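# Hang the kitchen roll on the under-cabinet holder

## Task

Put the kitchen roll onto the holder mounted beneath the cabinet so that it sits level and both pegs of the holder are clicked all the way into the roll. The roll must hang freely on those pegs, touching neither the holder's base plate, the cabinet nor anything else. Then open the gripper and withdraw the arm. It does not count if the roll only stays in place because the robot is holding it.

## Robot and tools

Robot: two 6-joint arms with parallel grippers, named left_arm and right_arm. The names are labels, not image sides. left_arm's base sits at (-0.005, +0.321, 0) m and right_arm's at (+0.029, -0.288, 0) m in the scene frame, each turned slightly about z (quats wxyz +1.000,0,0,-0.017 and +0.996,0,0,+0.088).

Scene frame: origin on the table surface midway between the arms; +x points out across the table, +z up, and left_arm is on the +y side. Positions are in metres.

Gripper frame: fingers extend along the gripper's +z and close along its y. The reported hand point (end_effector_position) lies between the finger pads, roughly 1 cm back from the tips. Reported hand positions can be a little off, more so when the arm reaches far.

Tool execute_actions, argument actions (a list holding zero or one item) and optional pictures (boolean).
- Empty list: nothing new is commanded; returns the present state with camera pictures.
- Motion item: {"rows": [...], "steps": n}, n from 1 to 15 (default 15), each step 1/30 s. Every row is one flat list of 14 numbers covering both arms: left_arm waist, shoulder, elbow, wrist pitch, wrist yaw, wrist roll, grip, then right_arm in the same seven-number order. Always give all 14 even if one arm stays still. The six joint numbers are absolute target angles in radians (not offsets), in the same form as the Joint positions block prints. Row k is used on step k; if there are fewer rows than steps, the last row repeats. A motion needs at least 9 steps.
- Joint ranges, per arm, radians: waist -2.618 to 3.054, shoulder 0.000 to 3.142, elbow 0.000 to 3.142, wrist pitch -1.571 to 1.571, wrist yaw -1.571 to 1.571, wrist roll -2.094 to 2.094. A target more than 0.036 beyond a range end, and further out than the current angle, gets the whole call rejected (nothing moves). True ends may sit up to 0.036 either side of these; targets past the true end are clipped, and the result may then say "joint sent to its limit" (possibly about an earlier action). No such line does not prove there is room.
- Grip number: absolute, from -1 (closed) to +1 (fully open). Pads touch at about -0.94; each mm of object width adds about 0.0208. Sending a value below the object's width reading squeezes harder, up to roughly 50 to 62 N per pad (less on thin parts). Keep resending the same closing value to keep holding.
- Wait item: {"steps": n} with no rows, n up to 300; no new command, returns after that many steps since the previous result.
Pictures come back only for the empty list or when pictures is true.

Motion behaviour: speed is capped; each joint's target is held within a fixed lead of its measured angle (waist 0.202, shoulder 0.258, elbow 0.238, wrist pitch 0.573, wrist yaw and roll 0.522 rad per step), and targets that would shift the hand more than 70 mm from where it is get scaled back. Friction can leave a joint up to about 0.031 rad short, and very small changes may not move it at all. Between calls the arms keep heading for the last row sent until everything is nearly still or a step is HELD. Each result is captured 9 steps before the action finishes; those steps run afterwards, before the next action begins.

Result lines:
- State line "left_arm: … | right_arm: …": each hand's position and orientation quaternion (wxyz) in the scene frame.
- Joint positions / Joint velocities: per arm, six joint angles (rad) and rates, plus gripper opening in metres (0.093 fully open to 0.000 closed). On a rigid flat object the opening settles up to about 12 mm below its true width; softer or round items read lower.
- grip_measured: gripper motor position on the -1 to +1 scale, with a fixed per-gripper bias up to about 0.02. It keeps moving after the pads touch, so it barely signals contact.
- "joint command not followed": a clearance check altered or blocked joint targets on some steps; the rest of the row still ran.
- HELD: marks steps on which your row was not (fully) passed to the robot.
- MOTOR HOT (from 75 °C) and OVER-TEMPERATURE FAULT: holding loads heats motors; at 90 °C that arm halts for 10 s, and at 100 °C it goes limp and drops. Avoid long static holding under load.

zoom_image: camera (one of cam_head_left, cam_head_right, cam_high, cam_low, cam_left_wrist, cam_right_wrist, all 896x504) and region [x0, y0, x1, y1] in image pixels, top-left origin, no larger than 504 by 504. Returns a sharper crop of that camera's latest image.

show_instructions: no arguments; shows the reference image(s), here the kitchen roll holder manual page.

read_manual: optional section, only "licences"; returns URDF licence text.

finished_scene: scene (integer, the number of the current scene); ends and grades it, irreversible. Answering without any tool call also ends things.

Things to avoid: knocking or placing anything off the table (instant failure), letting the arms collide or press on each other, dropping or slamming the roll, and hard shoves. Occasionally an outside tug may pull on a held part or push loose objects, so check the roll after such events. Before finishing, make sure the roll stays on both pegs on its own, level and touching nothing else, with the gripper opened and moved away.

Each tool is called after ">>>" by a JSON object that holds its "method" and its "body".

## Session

>>> {"method": "execute_actions", "body": {"actions": []}}

>>> {"method": "show_instructions", "body": {}}

Scene clock: 0.00 s of 6000.00 s.
left_arm: end_effector_position=(+0.3282, +0.1631, +0.2913) grip_measured=+0.980 end_effector_quat_wxyz=(+0.567, +0.606, +0.500, -0.245) | right_arm: end_effector_position=(+0.0690, -0.4377, +0.1723) grip_measured=+1.000 end_effector_quat_wxyz=(+0.023, +0.166, +0.958, -0.232)
Joint positions: left_arm=[ 0.03   1.417  1.197 -0.49   1.201  1.149  0.092] | right_arm=[-1.191  0.744  0.905 -1.341  0.27  -0.725  0.093]
Joint velocities: left_arm=[ 0.007 -0.012 -0.002  0.007 -0.022 -0.051  0.   ] | right_arm=[-0.012 -0.002 -0.007 -0.007 -0.051 -0.007  0.   ]

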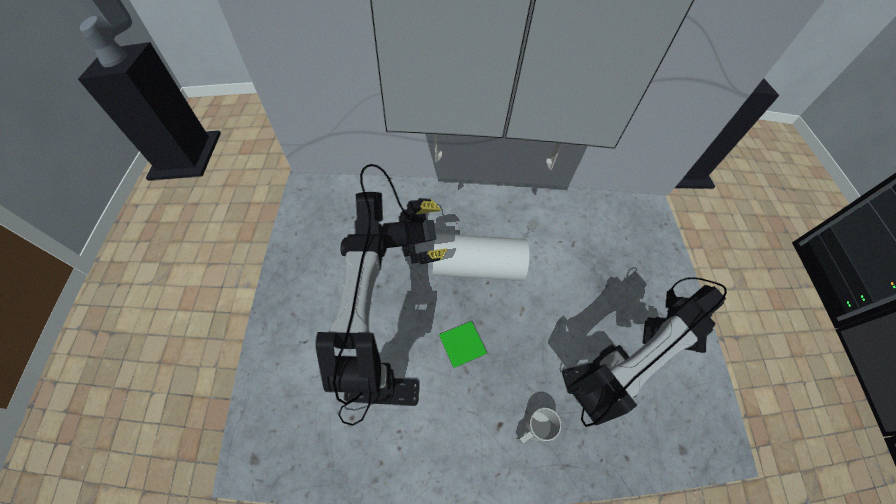

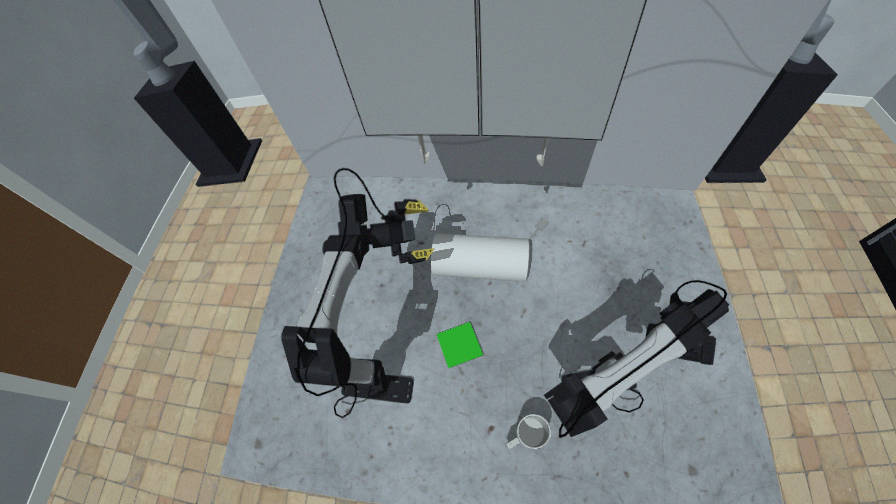

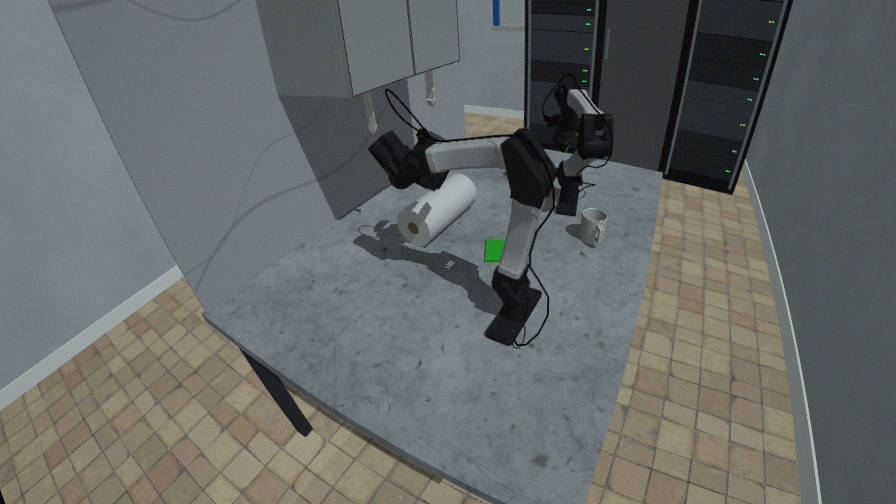

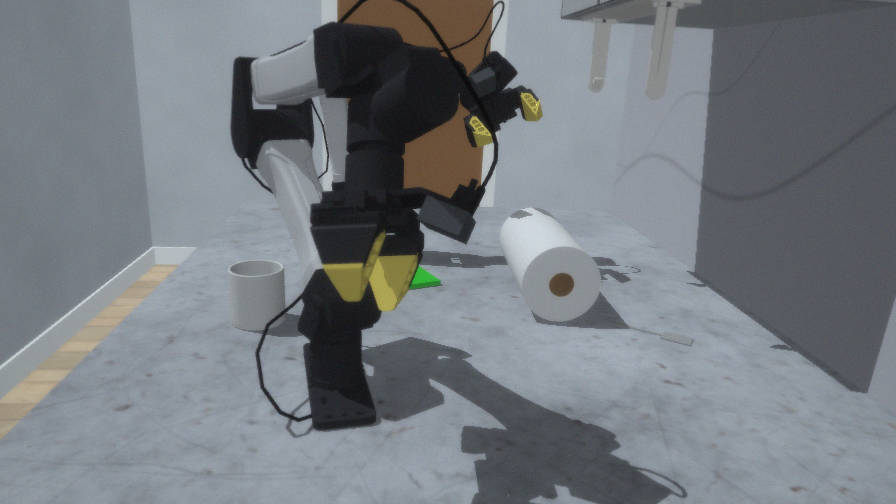

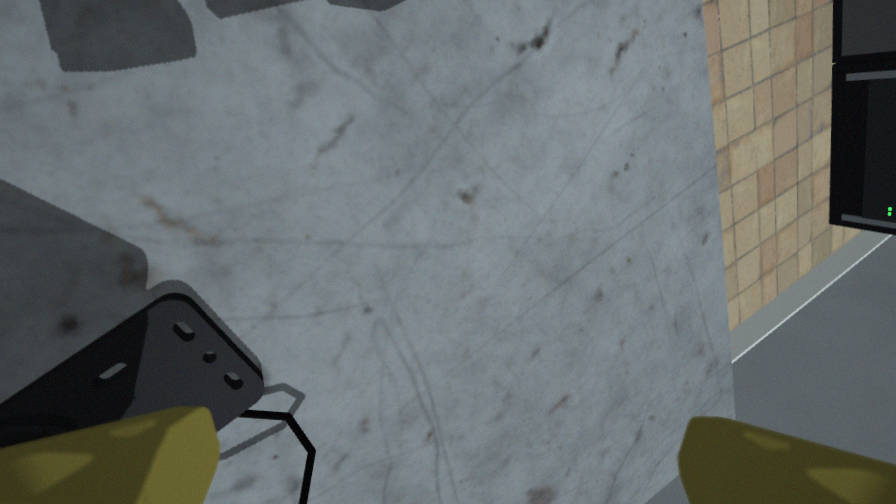

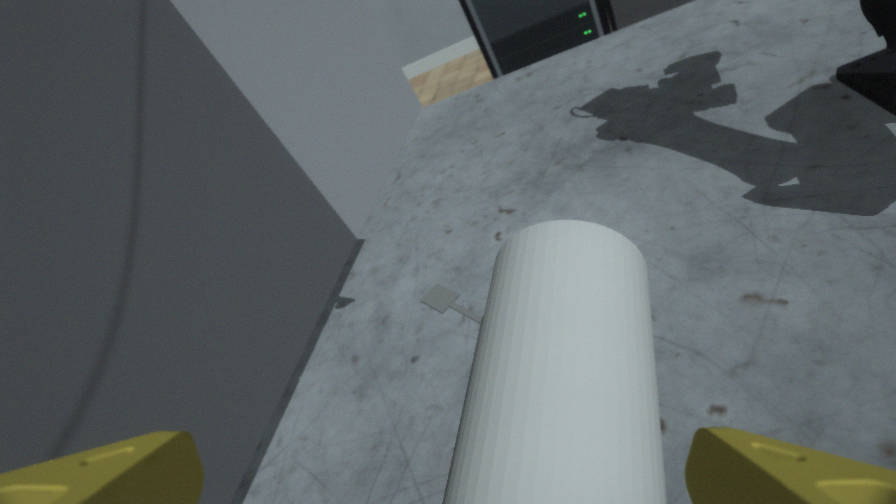

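Reference images for this scene: kitchen roll holder manual.

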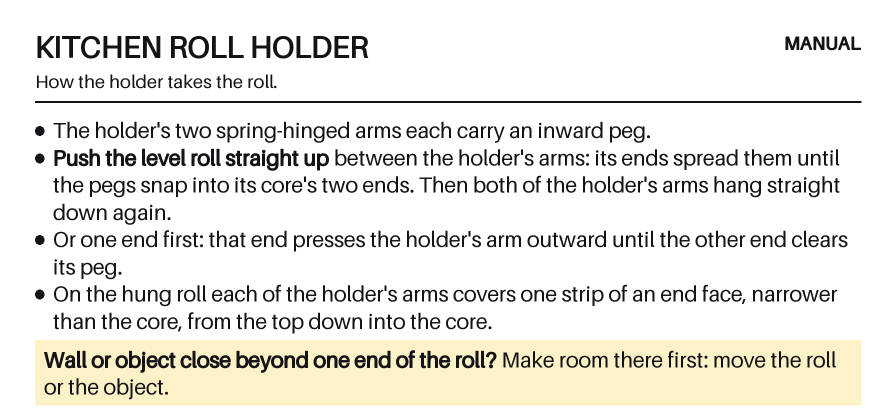

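>>> {"method": "execute_actions", "body": {"actions": [{"rows":[[0.28,1.9,1.05,0.4,1.57,0.5,0.4,-0.45,1.8,0.95,0.4,-1.55,-0.5,0.4]]}]}}

>>> {"method": "execute_actions", "body": {"actions": [{"steps":22}]}}

>>> {"method": "execute_actions", "body": {"actions": [{"rows":[[0.27,1.98,1.04,0.48,1.57,0.5,0.4,-0.42,1.89,0.93,0.5,-1.55,-0.5,0.4],[0.27,2.06,1.03,0.56,1.57,0.5,0.4,-0.4,1.97,0.91,0.6,-1.55,-0.5,0.4],[0.27,2.12,1.02,0.62,1.57,0.5,0.4,-0.38,2.04,0.9,0.68,-1.55,-0.5,0.4],[0.26,2.18,1.02,0.68,1.57,0.5,0.4,-0.36,2.11,0.89,0.75,-1.55,-0.5,0.4],[0.26,2.23,1.01,0.74,1.57,0.5,0.4,-0.34,2.17,0.88,0.81,-1.55,-0.5,0.4],[0.25,2.27,1.01,0.78,1.57,0.5,0.4,-0.32,2.21,0.87,0.86,-1.55,-0.5,0.4],[0.25,2.295,1.01,0.81,1.57,0.5,0.4,-0.31,2.24,0.865,0.89,-1.55,-0.5,0.4]]}]}}

>>> {"method": "execute_actions", "body": {"actions": [{"steps":25}], "pictures": true}}

Scene clock: 1.03 s of 6000.00 s.
left_arm: end_effector_position=(+0.3928, +0.2329, +0.2360) grip_measured=+0.403 end_effector_quat_wxyz=(+0.586, +0.485, +0.551, -0.344) | right_arm: end_effector_position=(+0.1785, -0.4543, +0.1656) grip_measured=+0.403 end_effector_quat_wxyz=(+0.175, +0.098, +0.966, -0.163)
Joint positions: left_arm=[ 0.236  1.7    1.116 -0.009  1.433  0.78   0.065] | right_arm=[-1.007  0.939  0.913 -1.061  0.009 -0.63   0.065]
Joint velocities: left_arm=[ 0.779  2.122 -0.271  2.44   0.637 -1.546  0.   ] | right_arm=[ 0.979  1.17   0.022  1.56  -1.414  0.491 -0.002]
Steps of this call (steps 1 to 25: nothing new was sent; steps 26 to 31: the first 6 steps of this action). Readings (joint positions):
26: left_arm=[0.046 1.432 1.182 -0.432 1.250 1.094] | right_arm=[-1.176 0.755 0.905 -1.321 0.242 -0.709]
27: left_arm=[0.081 1.463 1.169 -0.350 1.304 1.028] | right_arm=[-1.142 0.782 0.908 -1.277 0.195 -0.690]
29: left_arm=[0.167 1.563 1.142 -0.189 1.375 0.898] | right_arm=[-1.075 0.859 0.912 -1.171 0.103 -0.657]
31: the state above

Scene clock: 1.77 s of 6000.00 s.
left_arm: end_effector_position=(+0.4028, +0.2526, +0.1780) grip_measured=+0.403 end_effector_quat_wxyz=(+0.563, +0.437, +0.558, -0.425) | right_arm: end_effector_position=(+0.4329, -0.2271, +0.1667) grip_measured=+0.403 end_effector_quat_wxyz=(+0.555, -0.389, +0.627, +0.384)
Joint positions: left_arm=[0.286 1.91  1.038 0.381 1.562 0.508 0.065] | right_arm=[-0.444  1.812  0.942  0.304 -1.403 -0.509  0.065]
Joint velocities: left_arm=[-0.002 -0.002 -0.002  0.037  0.095 -0.051 -0.001] | right_arm=[-0.007 -0.032 -0.022  0.667 -1.048  0.022  0.001]
Kept back: nothing.
Steps of this call (steps 1 to 9: the last 9 steps of your previous action; steps 10 to 22: the robot went on to your last target). Readings (joint positions):
1: left_arm=[0.259 1.775 1.105 0.073 1.456 0.727] | right_arm=[-0.972 0.981 0.914 -1.006 -0.038 -0.618]
2: left_arm=[0.275 1.841 1.093 0.137 1.471 0.682] | right_arm=[-0.938 1.023 0.914 -0.950 -0.086 -0.608]
4: left_arm=[0.288 1.927 1.060 0.209 1.491 0.617] | right_arm=[-0.868 1.108 0.915 -0.835 -0.185 -0.589]
8: left_arm=[0.286 1.940 1.038 0.290 1.526 0.551] | right_arm=[-0.722 1.288 0.919 -0.593 -0.392 -0.560]
22: the state above

Scene clock: 1.97 s of 6000.00 s.
left_arm: end_effector_position=(+0.4148, +0.2494, +0.1055) grip_measured=+0.403 end_effector_quat_wxyz=(+0.557, +0.439, +0.554, -0.437) | right_arm: end_effector_position=(+0.4331, -0.1984, +0.1112) grip_measured=+0.403 end_effector_quat_wxyz=(+0.554, -0.443, +0.564, +0.422)
Joint positions: left_arm=[0.27  2.151 1.038 0.612 1.573 0.507 0.065] | right_arm=[-0.375  2.061  0.936  0.633 -1.51  -0.507  0.065]
Joint velocities: left_arm=[-0.12   1.937 -0.007  1.077 -0.022  0.095 -0.   ] | right_arm=[ 0.52   1.888 -0.227  1.429 -0.227 -0.022 -0.   ]
Steps of this call (steps 1 to 6: the first 6 steps of this action). Readings (joint positions):
1: left_arm=[0.285 1.916 1.038 0.396 1.565 0.508] | right_arm=[-0.443 1.817 0.942 0.340 -1.435 -0.509]
2: left_arm=[0.283 1.937 1.038 0.433 1.569 0.507] | right_arm=[-0.437 1.839 0.942 0.398 -1.461 -0.508]
4: left_arm=[0.278 2.024 1.038 0.525 1.573 0.507] | right_arm=[-0.412 1.932 0.942 0.528 -1.496 -0.508]
6: the state above

Scene clock: 2.80 s of 6000.00 s.
left_arm: end_effector_position=(+0.4086, +0.2420, +0.0523) grip_measured=+0.403 end_effector_quat_wxyz=(+0.552, +0.440, +0.554, -0.440) | right_arm: end_effector_position=(+0.4051, -0.1672, +0.0490) grip_measured=+0.403 end_effector_quat_wxyz=(+0.531, -0.462, +0.541, +0.460)
Joint positions: left_arm=[0.255 2.309 1.008 0.793 1.565 0.506 0.065] | right_arm=[-0.305  2.255  0.861  0.882 -1.545 -0.505  0.065]
Joint velocities: left_arm=[ 0.002 -0.012 -0.002  0.037  0.022 -0.051 -0.002] | right_arm=[-0.002 -0.022  0.032  0.037  0.051 -0.007 -0.   ]
Kept back: nothing.
Steps of this call (steps 1 to 9: the last 9 steps of your previous action; steps 10 to 25: the robot went on to your last target). Readings (joint positions):
1: left_arm=[0.266 2.215 1.037 0.645 1.570 0.506] | right_arm=[-0.355 2.125 0.924 0.682 -1.514 -0.506]
2: left_arm=[0.262 2.267 1.032 0.668 1.566 0.506] | right_arm=[-0.337 2.180 0.910 0.718 -1.517 -0.506]
4: left_arm=[0.256 2.325 1.013 0.692 1.563 0.506] | right_arm=[-0.311 2.246 0.876 0.755 -1.522 -0.506]
8: left_arm=[0.255 2.320 1.008 0.748 1.565 0.509] | right_arm=[-0.305 2.256 0.861 0.818 -1.536 -0.505]
25: the state above

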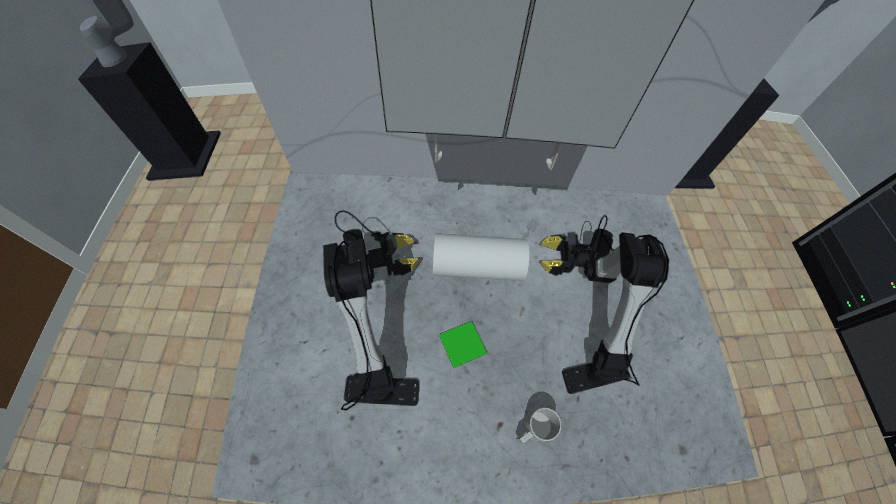

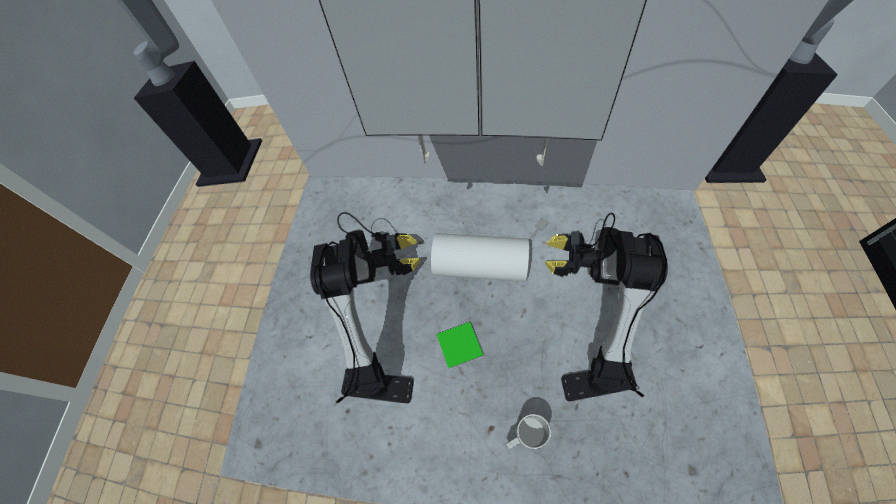

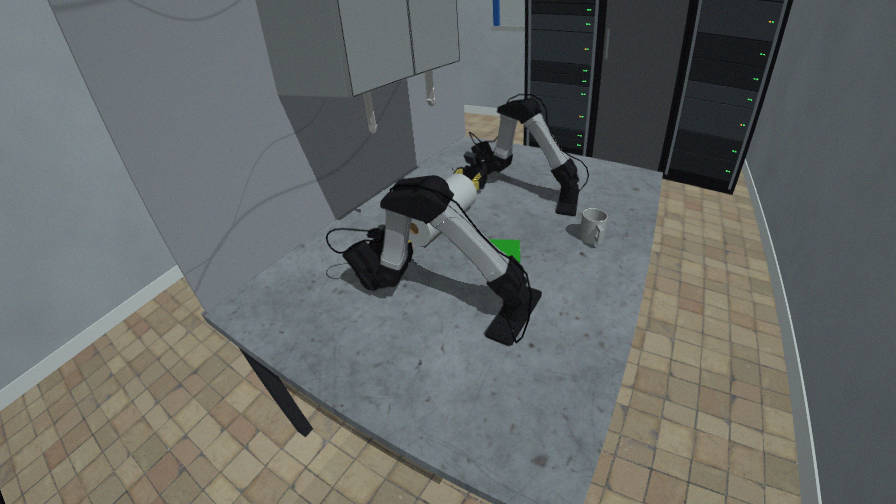

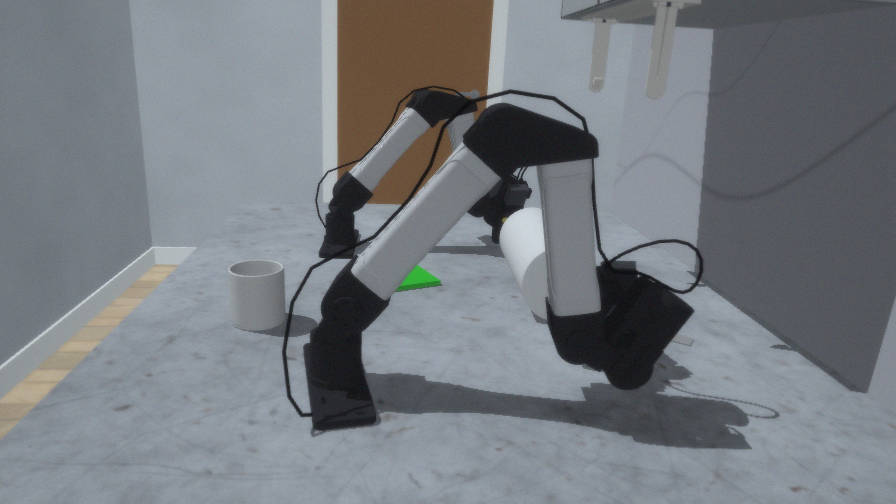

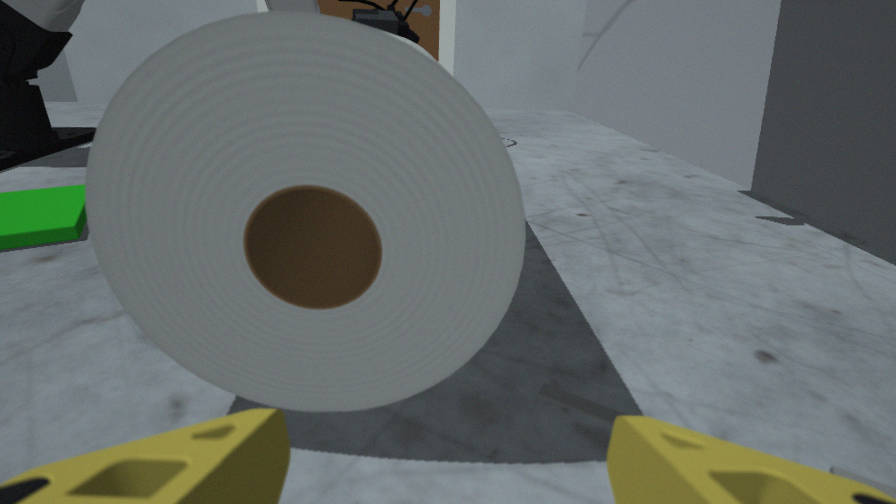

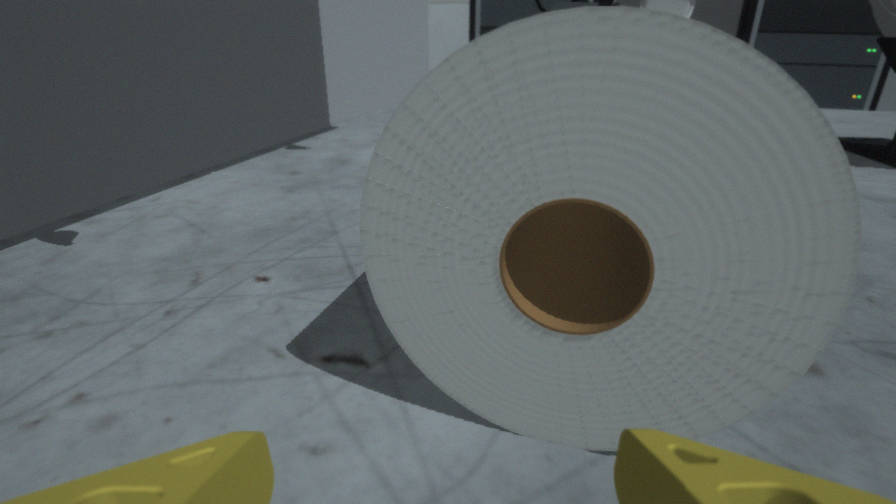

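>>> {"method": "execute_actions", "body": {"actions": [{"rows":[[0.24,2.28,0.97,0.82,1.57,0.5,0.4,-0.29,2.24,0.865,0.89,-1.52,-0.5,0.4],[0.225,2.28,0.96,0.83,1.57,0.5,0.4,-0.275,2.24,0.865,0.89,-1.52,-0.5,0.4],[0.21,2.28,0.96,0.83,1.57,0.5,0.4,-0.26,2.24,0.865,0.89,-1.52,-0.5,0.4],[0.195,2.28,0.96,0.83,1.57,0.5,0.4,-0.245,2.24,0.865,0.89,-1.52,-0.5,0.4],[0.18,2.28,0.96,0.83,1.57,0.5,0.4,-0.23,2.24,0.865,0.89,-1.52,-0.5,0.4],[0.165,2.28,0.96,0.83,1.57,0.5,0.4,-0.215,2.24,0.865,0.89,-1.52,-0.5,0.4],[0.15,2.28,0.96,0.83,1.57,0.5,0.4,-0.2,2.24,0.865,0.89,-1.52,-0.5,0.4],[0.135,2.28,0.96,0.83,1.57,0.5,0.4,-0.185,2.24,0.865,0.89,-1.52,-0.5,0.4],[0.12,2.28,0.96,0.83,1.57,0.5,0.4,-0.17,2.24,0.865,0.89,-1.52,-0.5,0.4],[0.105,2.28,0.96,0.83,1.57,0.5,0.4,-0.155,2.24,0.865,0.89,-1.52,-0.5,0.4],[0.09,2.28,0.96,0.83,1.57,0.5,0.4,-0.14,2.24,0.865,0.89,-1.52,-0.5,0.4],[0.075,2.28,0.96,0.83,1.57,0.5,0.4,-0.125,2.24,0.865,0.89,-1.52,-0.5,0.4],[0.06,2.28,0.96,0.83,1.57,0.5,0.4,-0.11,2.24,0.865,0.89,-1.52,-0.5,0.4],[0.045,2.28,0.96,0.83,1.57,0.5,0.4,-0.095,2.24,0.865,0.89,-1.52,-0.5,0.4],[0.03,2.28,0.96,0.83,1.57,0.5,0.4,-0.08,2.24,0.865,0.89,-1.52,-0.5,0.4]]}]}}

>>> {"method": "execute_actions", "body": {"actions": [{"steps":24}], "pictures": true}}

Scene clock: 4.27 s of 6000.00 s.
left_arm: end_effector_position=(+0.3983, +0.2208, +0.0516) grip_measured=+0.403 end_effector_quat_wxyz=(+0.541, +0.453, +0.544, -0.454) | right_arm: end_effector_position=(+0.4009, -0.1497, +0.0480) grip_measured=+0.403 end_effector_quat_wxyz=(+0.522, -0.473, +0.534, +0.467)
Joint positions: left_arm=[0.206 2.299 0.98  0.808 1.565 0.506 0.065] | right_arm=[-0.257  2.255  0.861  0.883 -1.531 -0.505  0.065]
Joint velocities: left_arm=[-0.481 -0.007 -0.032  0.037  0.022  0.007  0.   ] | right_arm=[ 0.481  0.002 -0.012  0.066  0.007 -0.081 -0.001]
Steps of this call (steps 1 to 30: the robot went on to your last target; steps 31 to 38: nothing new was sent; steps 39 to 44: the first 6 steps of this action). Readings (joint positions):
39: left_arm=[0.255 2.307 1.005 0.795 1.565 0.506] | right_arm=[-0.304 2.255 0.861 0.883 -1.543 -0.505]
40: left_arm=[0.252 2.304 0.998 0.799 1.565 0.506] | right_arm=[-0.302 2.255 0.861 0.883 -1.539 -0.505]
42: left_arm=[0.236 2.299 0.984 0.805 1.565 0.506] | right_arm=[-0.286 2.255 0.861 0.883 -1.534 -0.505]
44: the state above

Scene clock: 5.07 s of 6000.00 s.
left_arm: end_effector_position=(+0.3806, +0.1757, +0.0527) grip_measured=+0.403 end_effector_quat_wxyz=(+0.512, +0.485, +0.511, -0.491) | right_arm: end_effector_position=(+0.3869, -0.1104, +0.0468) grip_measured=+0.403 end_effector_quat_wxyz=(+0.498, -0.500, +0.514, +0.487)
Joint positions: left_arm=[0.093 2.299 0.976 0.812 1.584 0.506 0.065] | right_arm=[-0.149  2.255  0.861  0.889 -1.512 -0.501  0.065]
Joint velocities: left_arm=[-0.012  0.002 -0.012 -0.022 -0.051 -0.037 -0.   ] | right_arm=[-0.002 -0.002  0.007 -0.007  0.066  0.007  0.   ]
Kept back: nothing.
Steps of this call (steps 1 to 9: the last 9 steps of your previous action; steps 10 to 24: the robot went on to your last target). Readings (joint positions):
1: left_arm=[0.188 2.299 0.979 0.808 1.565 0.506] | right_arm=[-0.239 2.255 0.861 0.883 -1.530 -0.505]
2: left_arm=[0.170 2.299 0.979 0.809 1.565 0.506] | right_arm=[-0.222 2.255 0.861 0.883 -1.529 -0.505]
4: left_arm=[0.135 2.299 0.979 0.811 1.565 0.506] | right_arm=[-0.187 2.255 0.861 0.883 -1.528 -0.505]
8: left_arm=[0.095 2.299 0.977 0.812 1.584 0.506] | right_arm=[-0.150 2.255 0.861 0.886 -1.514 -0.504]
24: the state above

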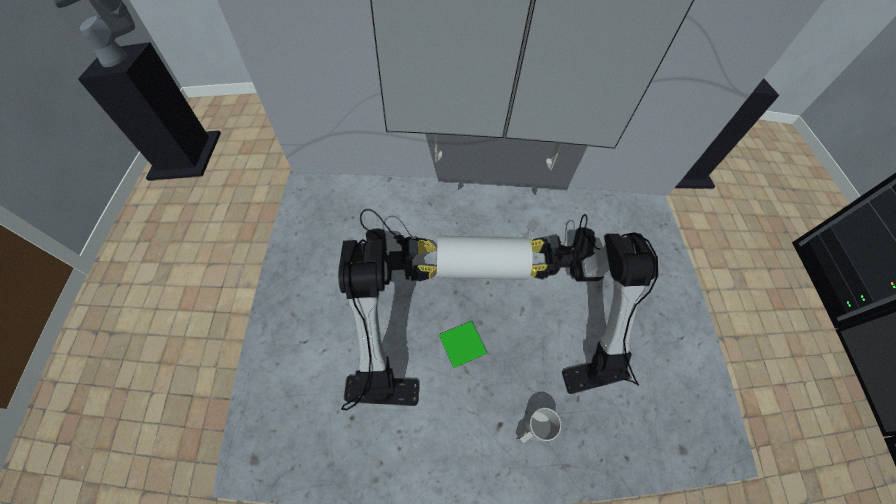

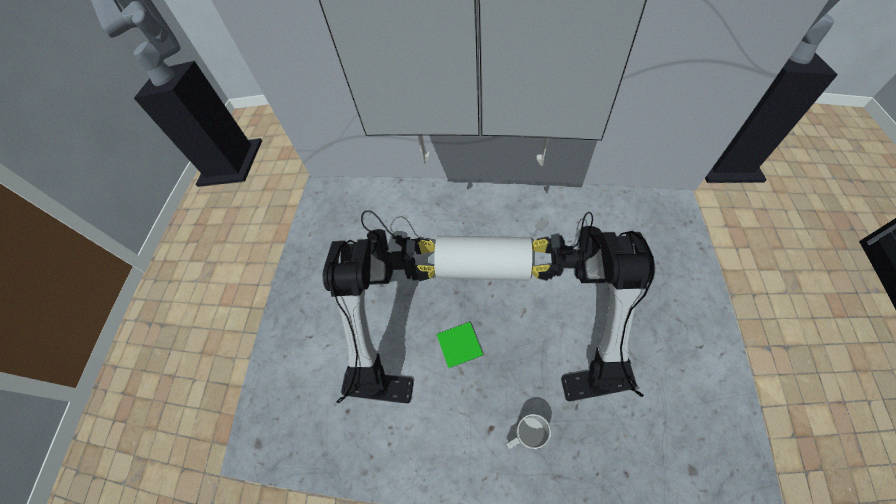

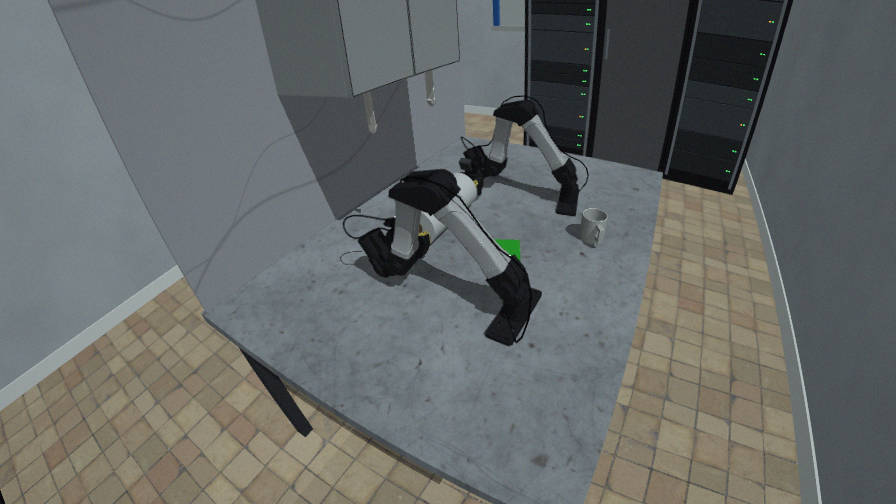

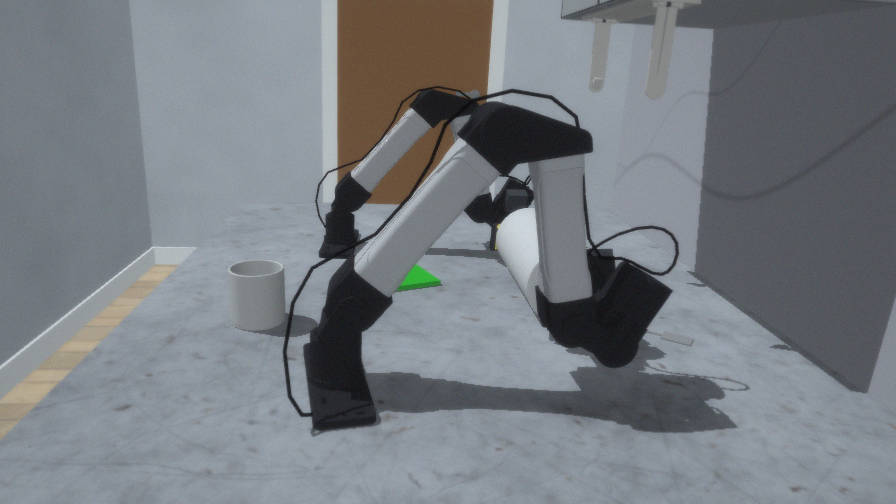

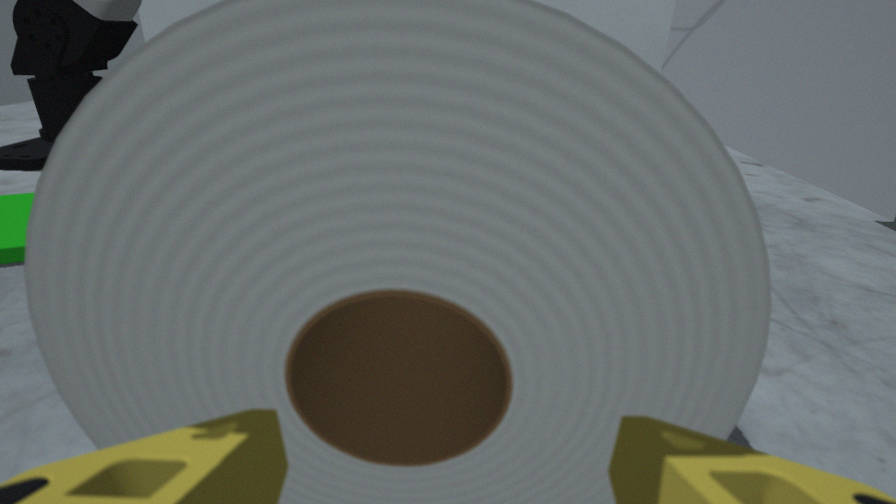

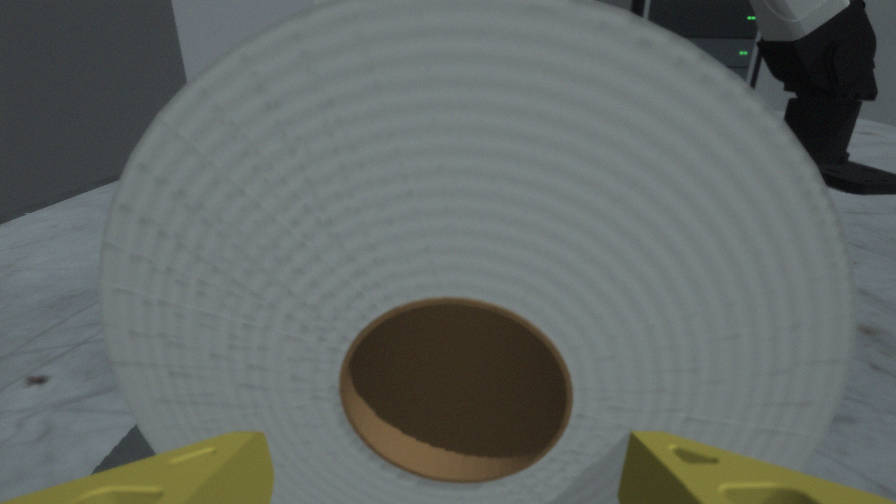

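>>> {"method": "execute_actions", "body": {"actions": [{"rows":[[0.01,2.275,1.018,0.788,1.57,0.5,0.4,-0.07,2.233,0.906,0.858,-1.52,-0.5,0.4],[0.005,2.271,1.045,0.756,1.57,0.5,0.4,-0.065,2.227,0.932,0.825,-1.52,-0.5,0.4],[0,2.266,1.073,0.724,1.57,0.5,0.4,-0.065,2.22,0.958,0.793,-1.52,-0.5,0.4],[0,2.262,1.101,0.692,1.57,0.5,0.4,-0.065,2.214,0.984,0.761,-1.52,-0.5,0.4],[0,2.257,1.128,0.66,1.57,0.5,0.4,-0.065,2.207,1.01,0.728,-1.52,-0.5,0.4],[0,2.253,1.156,0.628,1.57,0.5,0.4,-0.065,2.201,1.036,0.696,-1.52,-0.5,0.4],[0,2.248,1.184,0.596,1.57,0.5,0.4,-0.065,2.194,1.062,0.664,-1.52,-0.5,0.4],[0,2.244,1.212,0.564,1.57,0.5,0.4,-0.065,2.188,1.088,0.632,-1.52,-0.5,0.4],[0,2.239,1.239,0.532,1.57,0.5,0.4,-0.065,2.181,1.114,0.599,-1.52,-0.5,0.4],[0,2.235,1.267,0.5,1.57,0.5,0.4,-0.065,2.175,1.14,0.567,-1.52,-0.5,0.4],[0,2.23,1.295,0.468,1.57,0.5,0.4,-0.065,2.168,1.166,0.535,-1.52,-0.5,0.4],[0,2.226,1.322,0.436,1.57,0.5,0.4,-0.065,2.162,1.192,0.502,-1.52,-0.5,0.4],[0,2.221,1.35,0.404,1.57,0.5,0.4,-0.065,2.155,1.218,0.47,-1.52,-0.5,0.4],[0,2.217,1.378,0.372,1.57,0.5,0.4,-0.065,2.149,1.244,0.438,-1.52,-0.5,0.4],[0,2.212,1.405,0.34,1.57,0.5,0.4,-0.065,2.142,1.27,0.405,-1.52,-0.5,0.4]]}]}}

>>> {"method": "execute_actions", "body": {"actions": [{"rows":[[0,2.208,1.433,0.308,1.57,0.5,0.4,-0.065,2.136,1.296,0.373,-1.52,-0.5,0.4],[0,2.203,1.461,0.276,1.57,0.5,0.4,-0.065,2.129,1.322,0.341,-1.52,-0.5,0.4],[0,2.199,1.488,0.244,1.57,0.5,0.4,-0.065,2.123,1.348,0.308,-1.52,-0.5,0.4],[0,2.194,1.516,0.212,1.57,0.5,0.4,-0.065,2.116,1.374,0.276,-1.52,-0.5,0.4],[0,2.19,1.544,0.18,1.57,0.5,0.4,-0.065,2.11,1.4,0.244,-1.52,-0.5,0.4],[0,2.185,1.571,0.148,1.57,0.5,0.4,-0.065,2.103,1.426,0.211,-1.52,-0.5,0.4],[0,2.181,1.599,0.116,1.57,0.5,0.4,-0.065,2.097,1.452,0.179,-1.52,-0.5,0.4],[0,2.176,1.627,0.084,1.57,0.5,0.4,-0.065,2.09,1.478,0.147,-1.52,-0.5,0.4],[0,2.172,1.654,0.052,1.57,0.5,0.4,-0.065,2.084,1.504,0.114,-1.52,-0.5,0.4],[0,2.167,1.682,0.02,1.57,0.5,0.4,-0.065,2.077,1.53,0.082,-1.52,-0.5,0.4],[0,2.163,1.71,-0.012,1.57,0.5,0.4,-0.065,2.071,1.556,0.05,-1.52,-0.5,0.4],[0,2.158,1.737,-0.044,1.57,0.5,0.4,-0.065,2.064,1.582,0.017,-1.52,-0.5,0.4],[0,2.154,1.765,-0.076,1.57,0.5,0.4,-0.065,2.058,1.608,-0.015,-1.52,-0.5,0.4],[0,2.149,1.793,-0.108,1.57,0.5,0.4,-0.065,2.051,1.634,-0.047,-1.52,-0.5,0.4],[0,2.145,1.82,-0.14,1.57,0.5,0.4,-0.065,2.045,1.66,-0.08,-1.52,-0.5,0.4]]}]}}

>>> {"method": "execute_actions", "body": {"actions": [{"steps":25}], "pictures": true}}

>>> {"method": "zoom_image", "body": {"camera": "cam_head_right", "region": [380, 120, 600, 230]}}

>>> {"method": "zoom_image", "body": {"camera": "cam_head_left", "region": [380, 120, 600, 230]}}

Scene clock: 7.03 s of 6000.00 s.
left_arm: end_effector_position=(+0.4018, +0.1735, +0.0680) grip_measured=+0.403 end_effector_quat_wxyz=(+0.513, +0.490, +0.506, -0.490) | right_arm: end_effector_position=(+0.4123, -0.1094, +0.0630) grip_measured=+0.403 end_effector_quat_wxyz=(+0.503, -0.504, +0.511, +0.481)
Joint positions: left_arm=[0.084 2.295 1.078 0.717 1.585 0.506 0.065] | right_arm=[-0.148  2.244  0.968  0.79  -1.506 -0.501  0.065]
Joint velocities: left_arm=[-0.002 -0.105  0.823 -0.637  0.022 -0.022 -0.   ] | right_arm=[-0.012 -0.188  0.774 -0.711 -0.007 -0.051  0.   ]
Steps of this call (steps 1 to 15: the robot went on to your last target; steps 16 to 53: nothing new was sent; steps 54 to 59: the first 6 steps of this action). Readings (joint positions):
54: left_arm=[0.091 2.299 0.978 0.809 1.585 0.506] | right_arm=[-0.148 2.255 0.865 0.886 -1.512 -0.501]
55: left_arm=[0.089 2.299 0.986 0.797 1.585 0.506] | right_arm=[-0.148 2.255 0.875 0.874 -1.511 -0.501]
57: left_arm=[0.084 2.299 1.023 0.761 1.585 0.506] | right_arm=[-0.148 2.254 0.916 0.837 -1.509 -0.501]
59: the state above

Scene clock: 7.53 s of 6000.00 s.
left_arm: end_effector_position=(+0.4705, +0.1754, +0.1770) grip_measured=+0.403 end_effector_quat_wxyz=(+0.527, +0.507, +0.490, -0.475) | right_arm: end_effector_position=(+0.4807, -0.1075, +0.1715) grip_measured=+0.403 end_effector_quat_wxyz=(+0.519, -0.517, +0.496, +0.466)
Joint positions: left_arm=[0.081 2.22  1.5   0.283 1.585 0.506 0.065] | right_arm=[-0.148  2.14   1.362  0.35  -1.504 -0.501  0.065]
Joint velocities: left_arm=[-0.002 -0.095  0.774 -0.989 -0.066  0.066  0.   ] | right_arm=[-0.012 -0.178  0.735 -0.901 -0.095 -0.022 -0.   ]
Steps of this call (steps 1 to 9: the last 9 steps of your previous action; steps 10 to 15: the first 6 steps of this action). Readings (joint positions):
10: left_arm=[0.082 2.239 1.364 0.441 1.585 0.506] | right_arm=[-0.148 2.169 1.235 0.510 -1.504 -0.501]
11: left_arm=[0.082 2.235 1.391 0.410 1.585 0.506] | right_arm=[-0.148 2.163 1.260 0.479 -1.504 -0.501]
13: left_arm=[0.081 2.228 1.445 0.347 1.585 0.506] | right_arm=[-0.148 2.151 1.311 0.415 -1.504 -0.501]
15: the state above

Scene clock: 8.37 s of 6000.00 s.
left_arm: end_effector_position=(+0.4808, +0.1755, +0.2748) grip_measured=+0.403 end_effector_quat_wxyz=(+0.517, +0.497, +0.500, -0.486) | right_arm: end_effector_position=(+0.4912, -0.1073, +0.2685) grip_measured=+0.403 end_effector_quat_wxyz=(+0.508, -0.507, +0.508, +0.476)
Joint positions: left_arm=[ 0.08   2.149  1.803 -0.132  1.585  0.506  0.065] | right_arm=[-0.148  2.05   1.649 -0.069 -1.502 -0.501  0.065]
Joint velocities: left_arm=[-0.007 -0.002 -0.017  0.007  0.007 -0.051 -0.   ] | right_arm=[ 0.017  0.007 -0.012 -0.081  0.037 -0.066  0.001]
Kept back: nothing.
Steps of this call (steps 1 to 9: the last 9 steps of your previous action; steps 10 to 25: the robot went on to your last target). Readings (joint positions):
1: left_arm=[0.081 2.216 1.527 0.251 1.585 0.506] | right_arm=[-0.148 2.133 1.388 0.318 -1.504 -0.501]
2: left_arm=[0.081 2.212 1.555 0.219 1.585 0.506] | right_arm=[-0.148 2.127 1.414 0.285 -1.503 -0.501]
4: left_arm=[0.080 2.203 1.610 0.155 1.585 0.506] | right_arm=[-0.148 2.114 1.465 0.221 -1.503 -0.501]
8: left_arm=[0.080 2.184 1.721 0.028 1.585 0.506] | right_arm=[-0.148 2.088 1.570 0.093 -1.502 -0.501]
25: the state above

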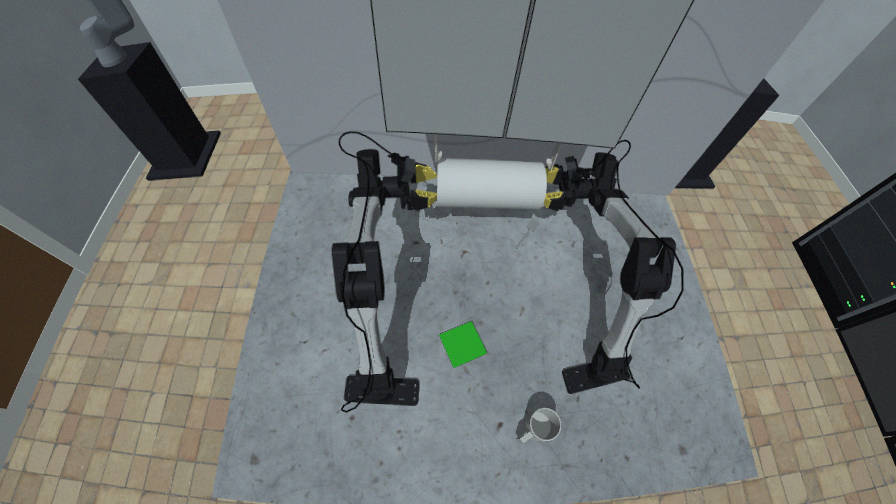

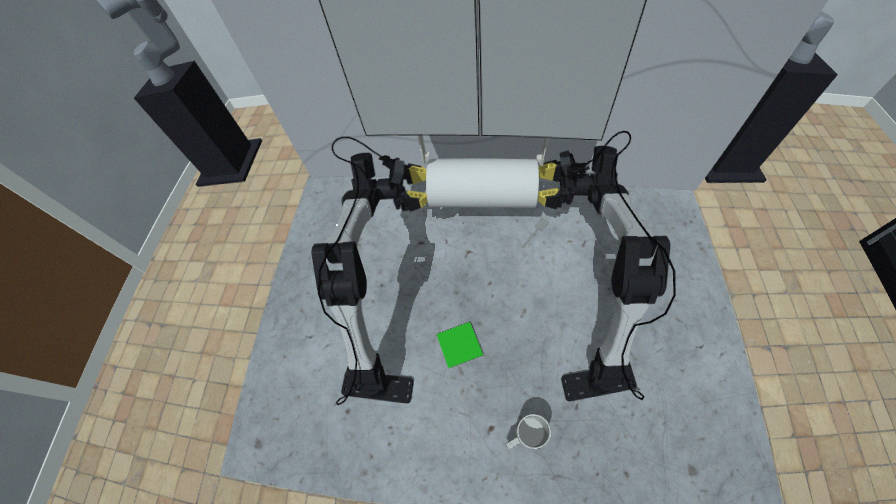

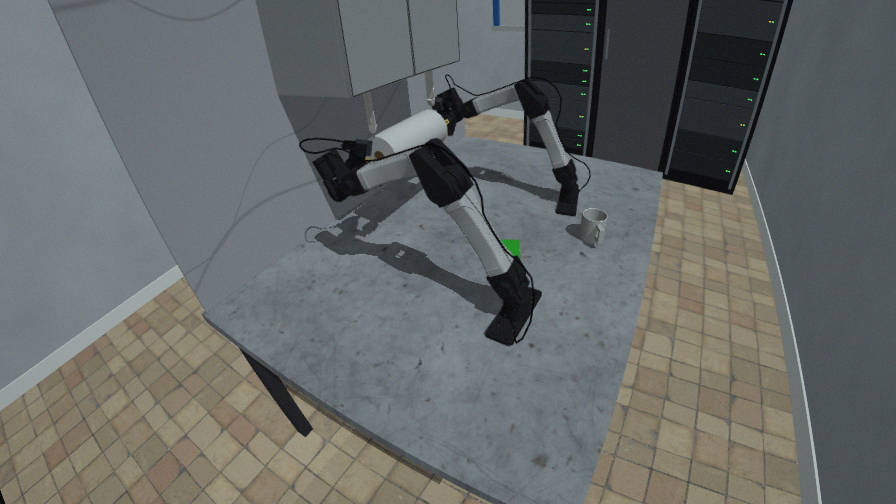

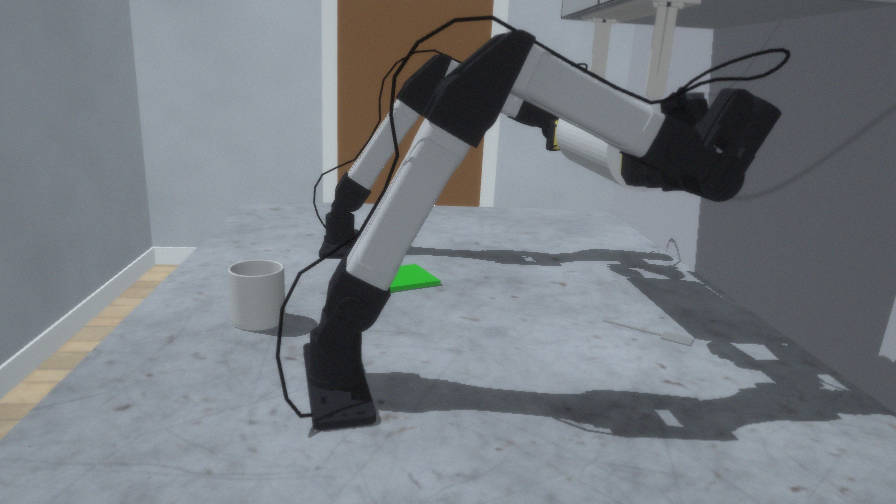

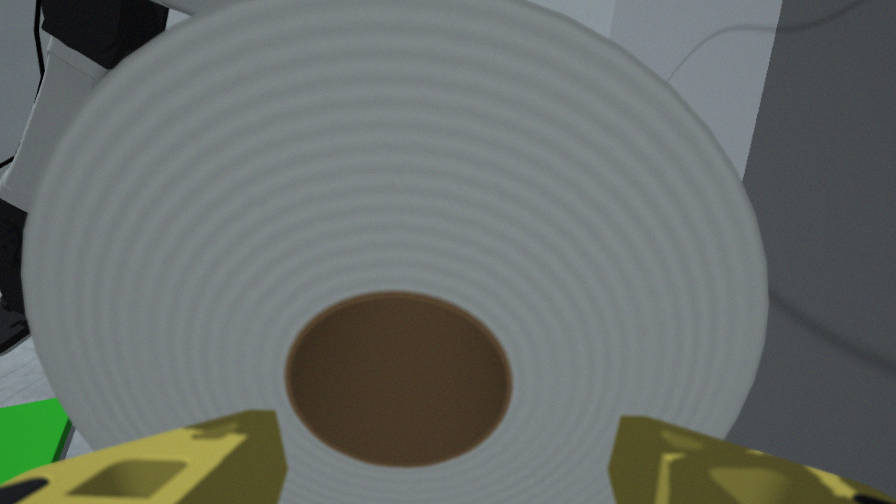

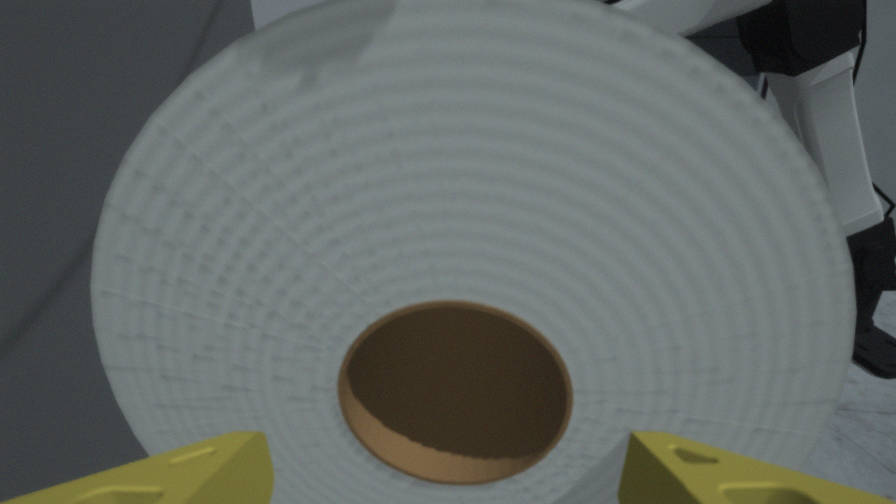

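Region (380, 120, 600, 230) of cam_head_right's 896x504 image, scaled by 2.291, with more detail than that image has.

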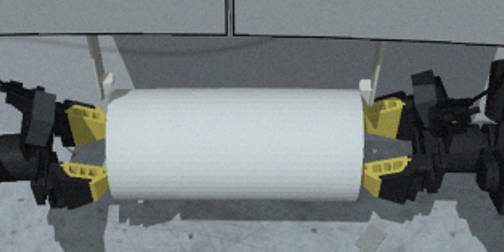

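Region (380, 120, 600, 230) of cam_head_left's 896x504 image, scaled by 2.291, with more detail than that image has.

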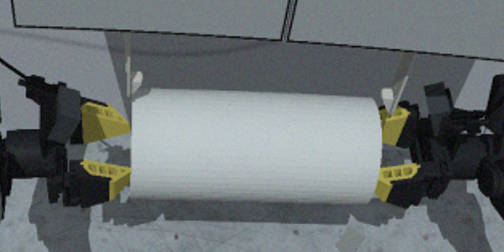

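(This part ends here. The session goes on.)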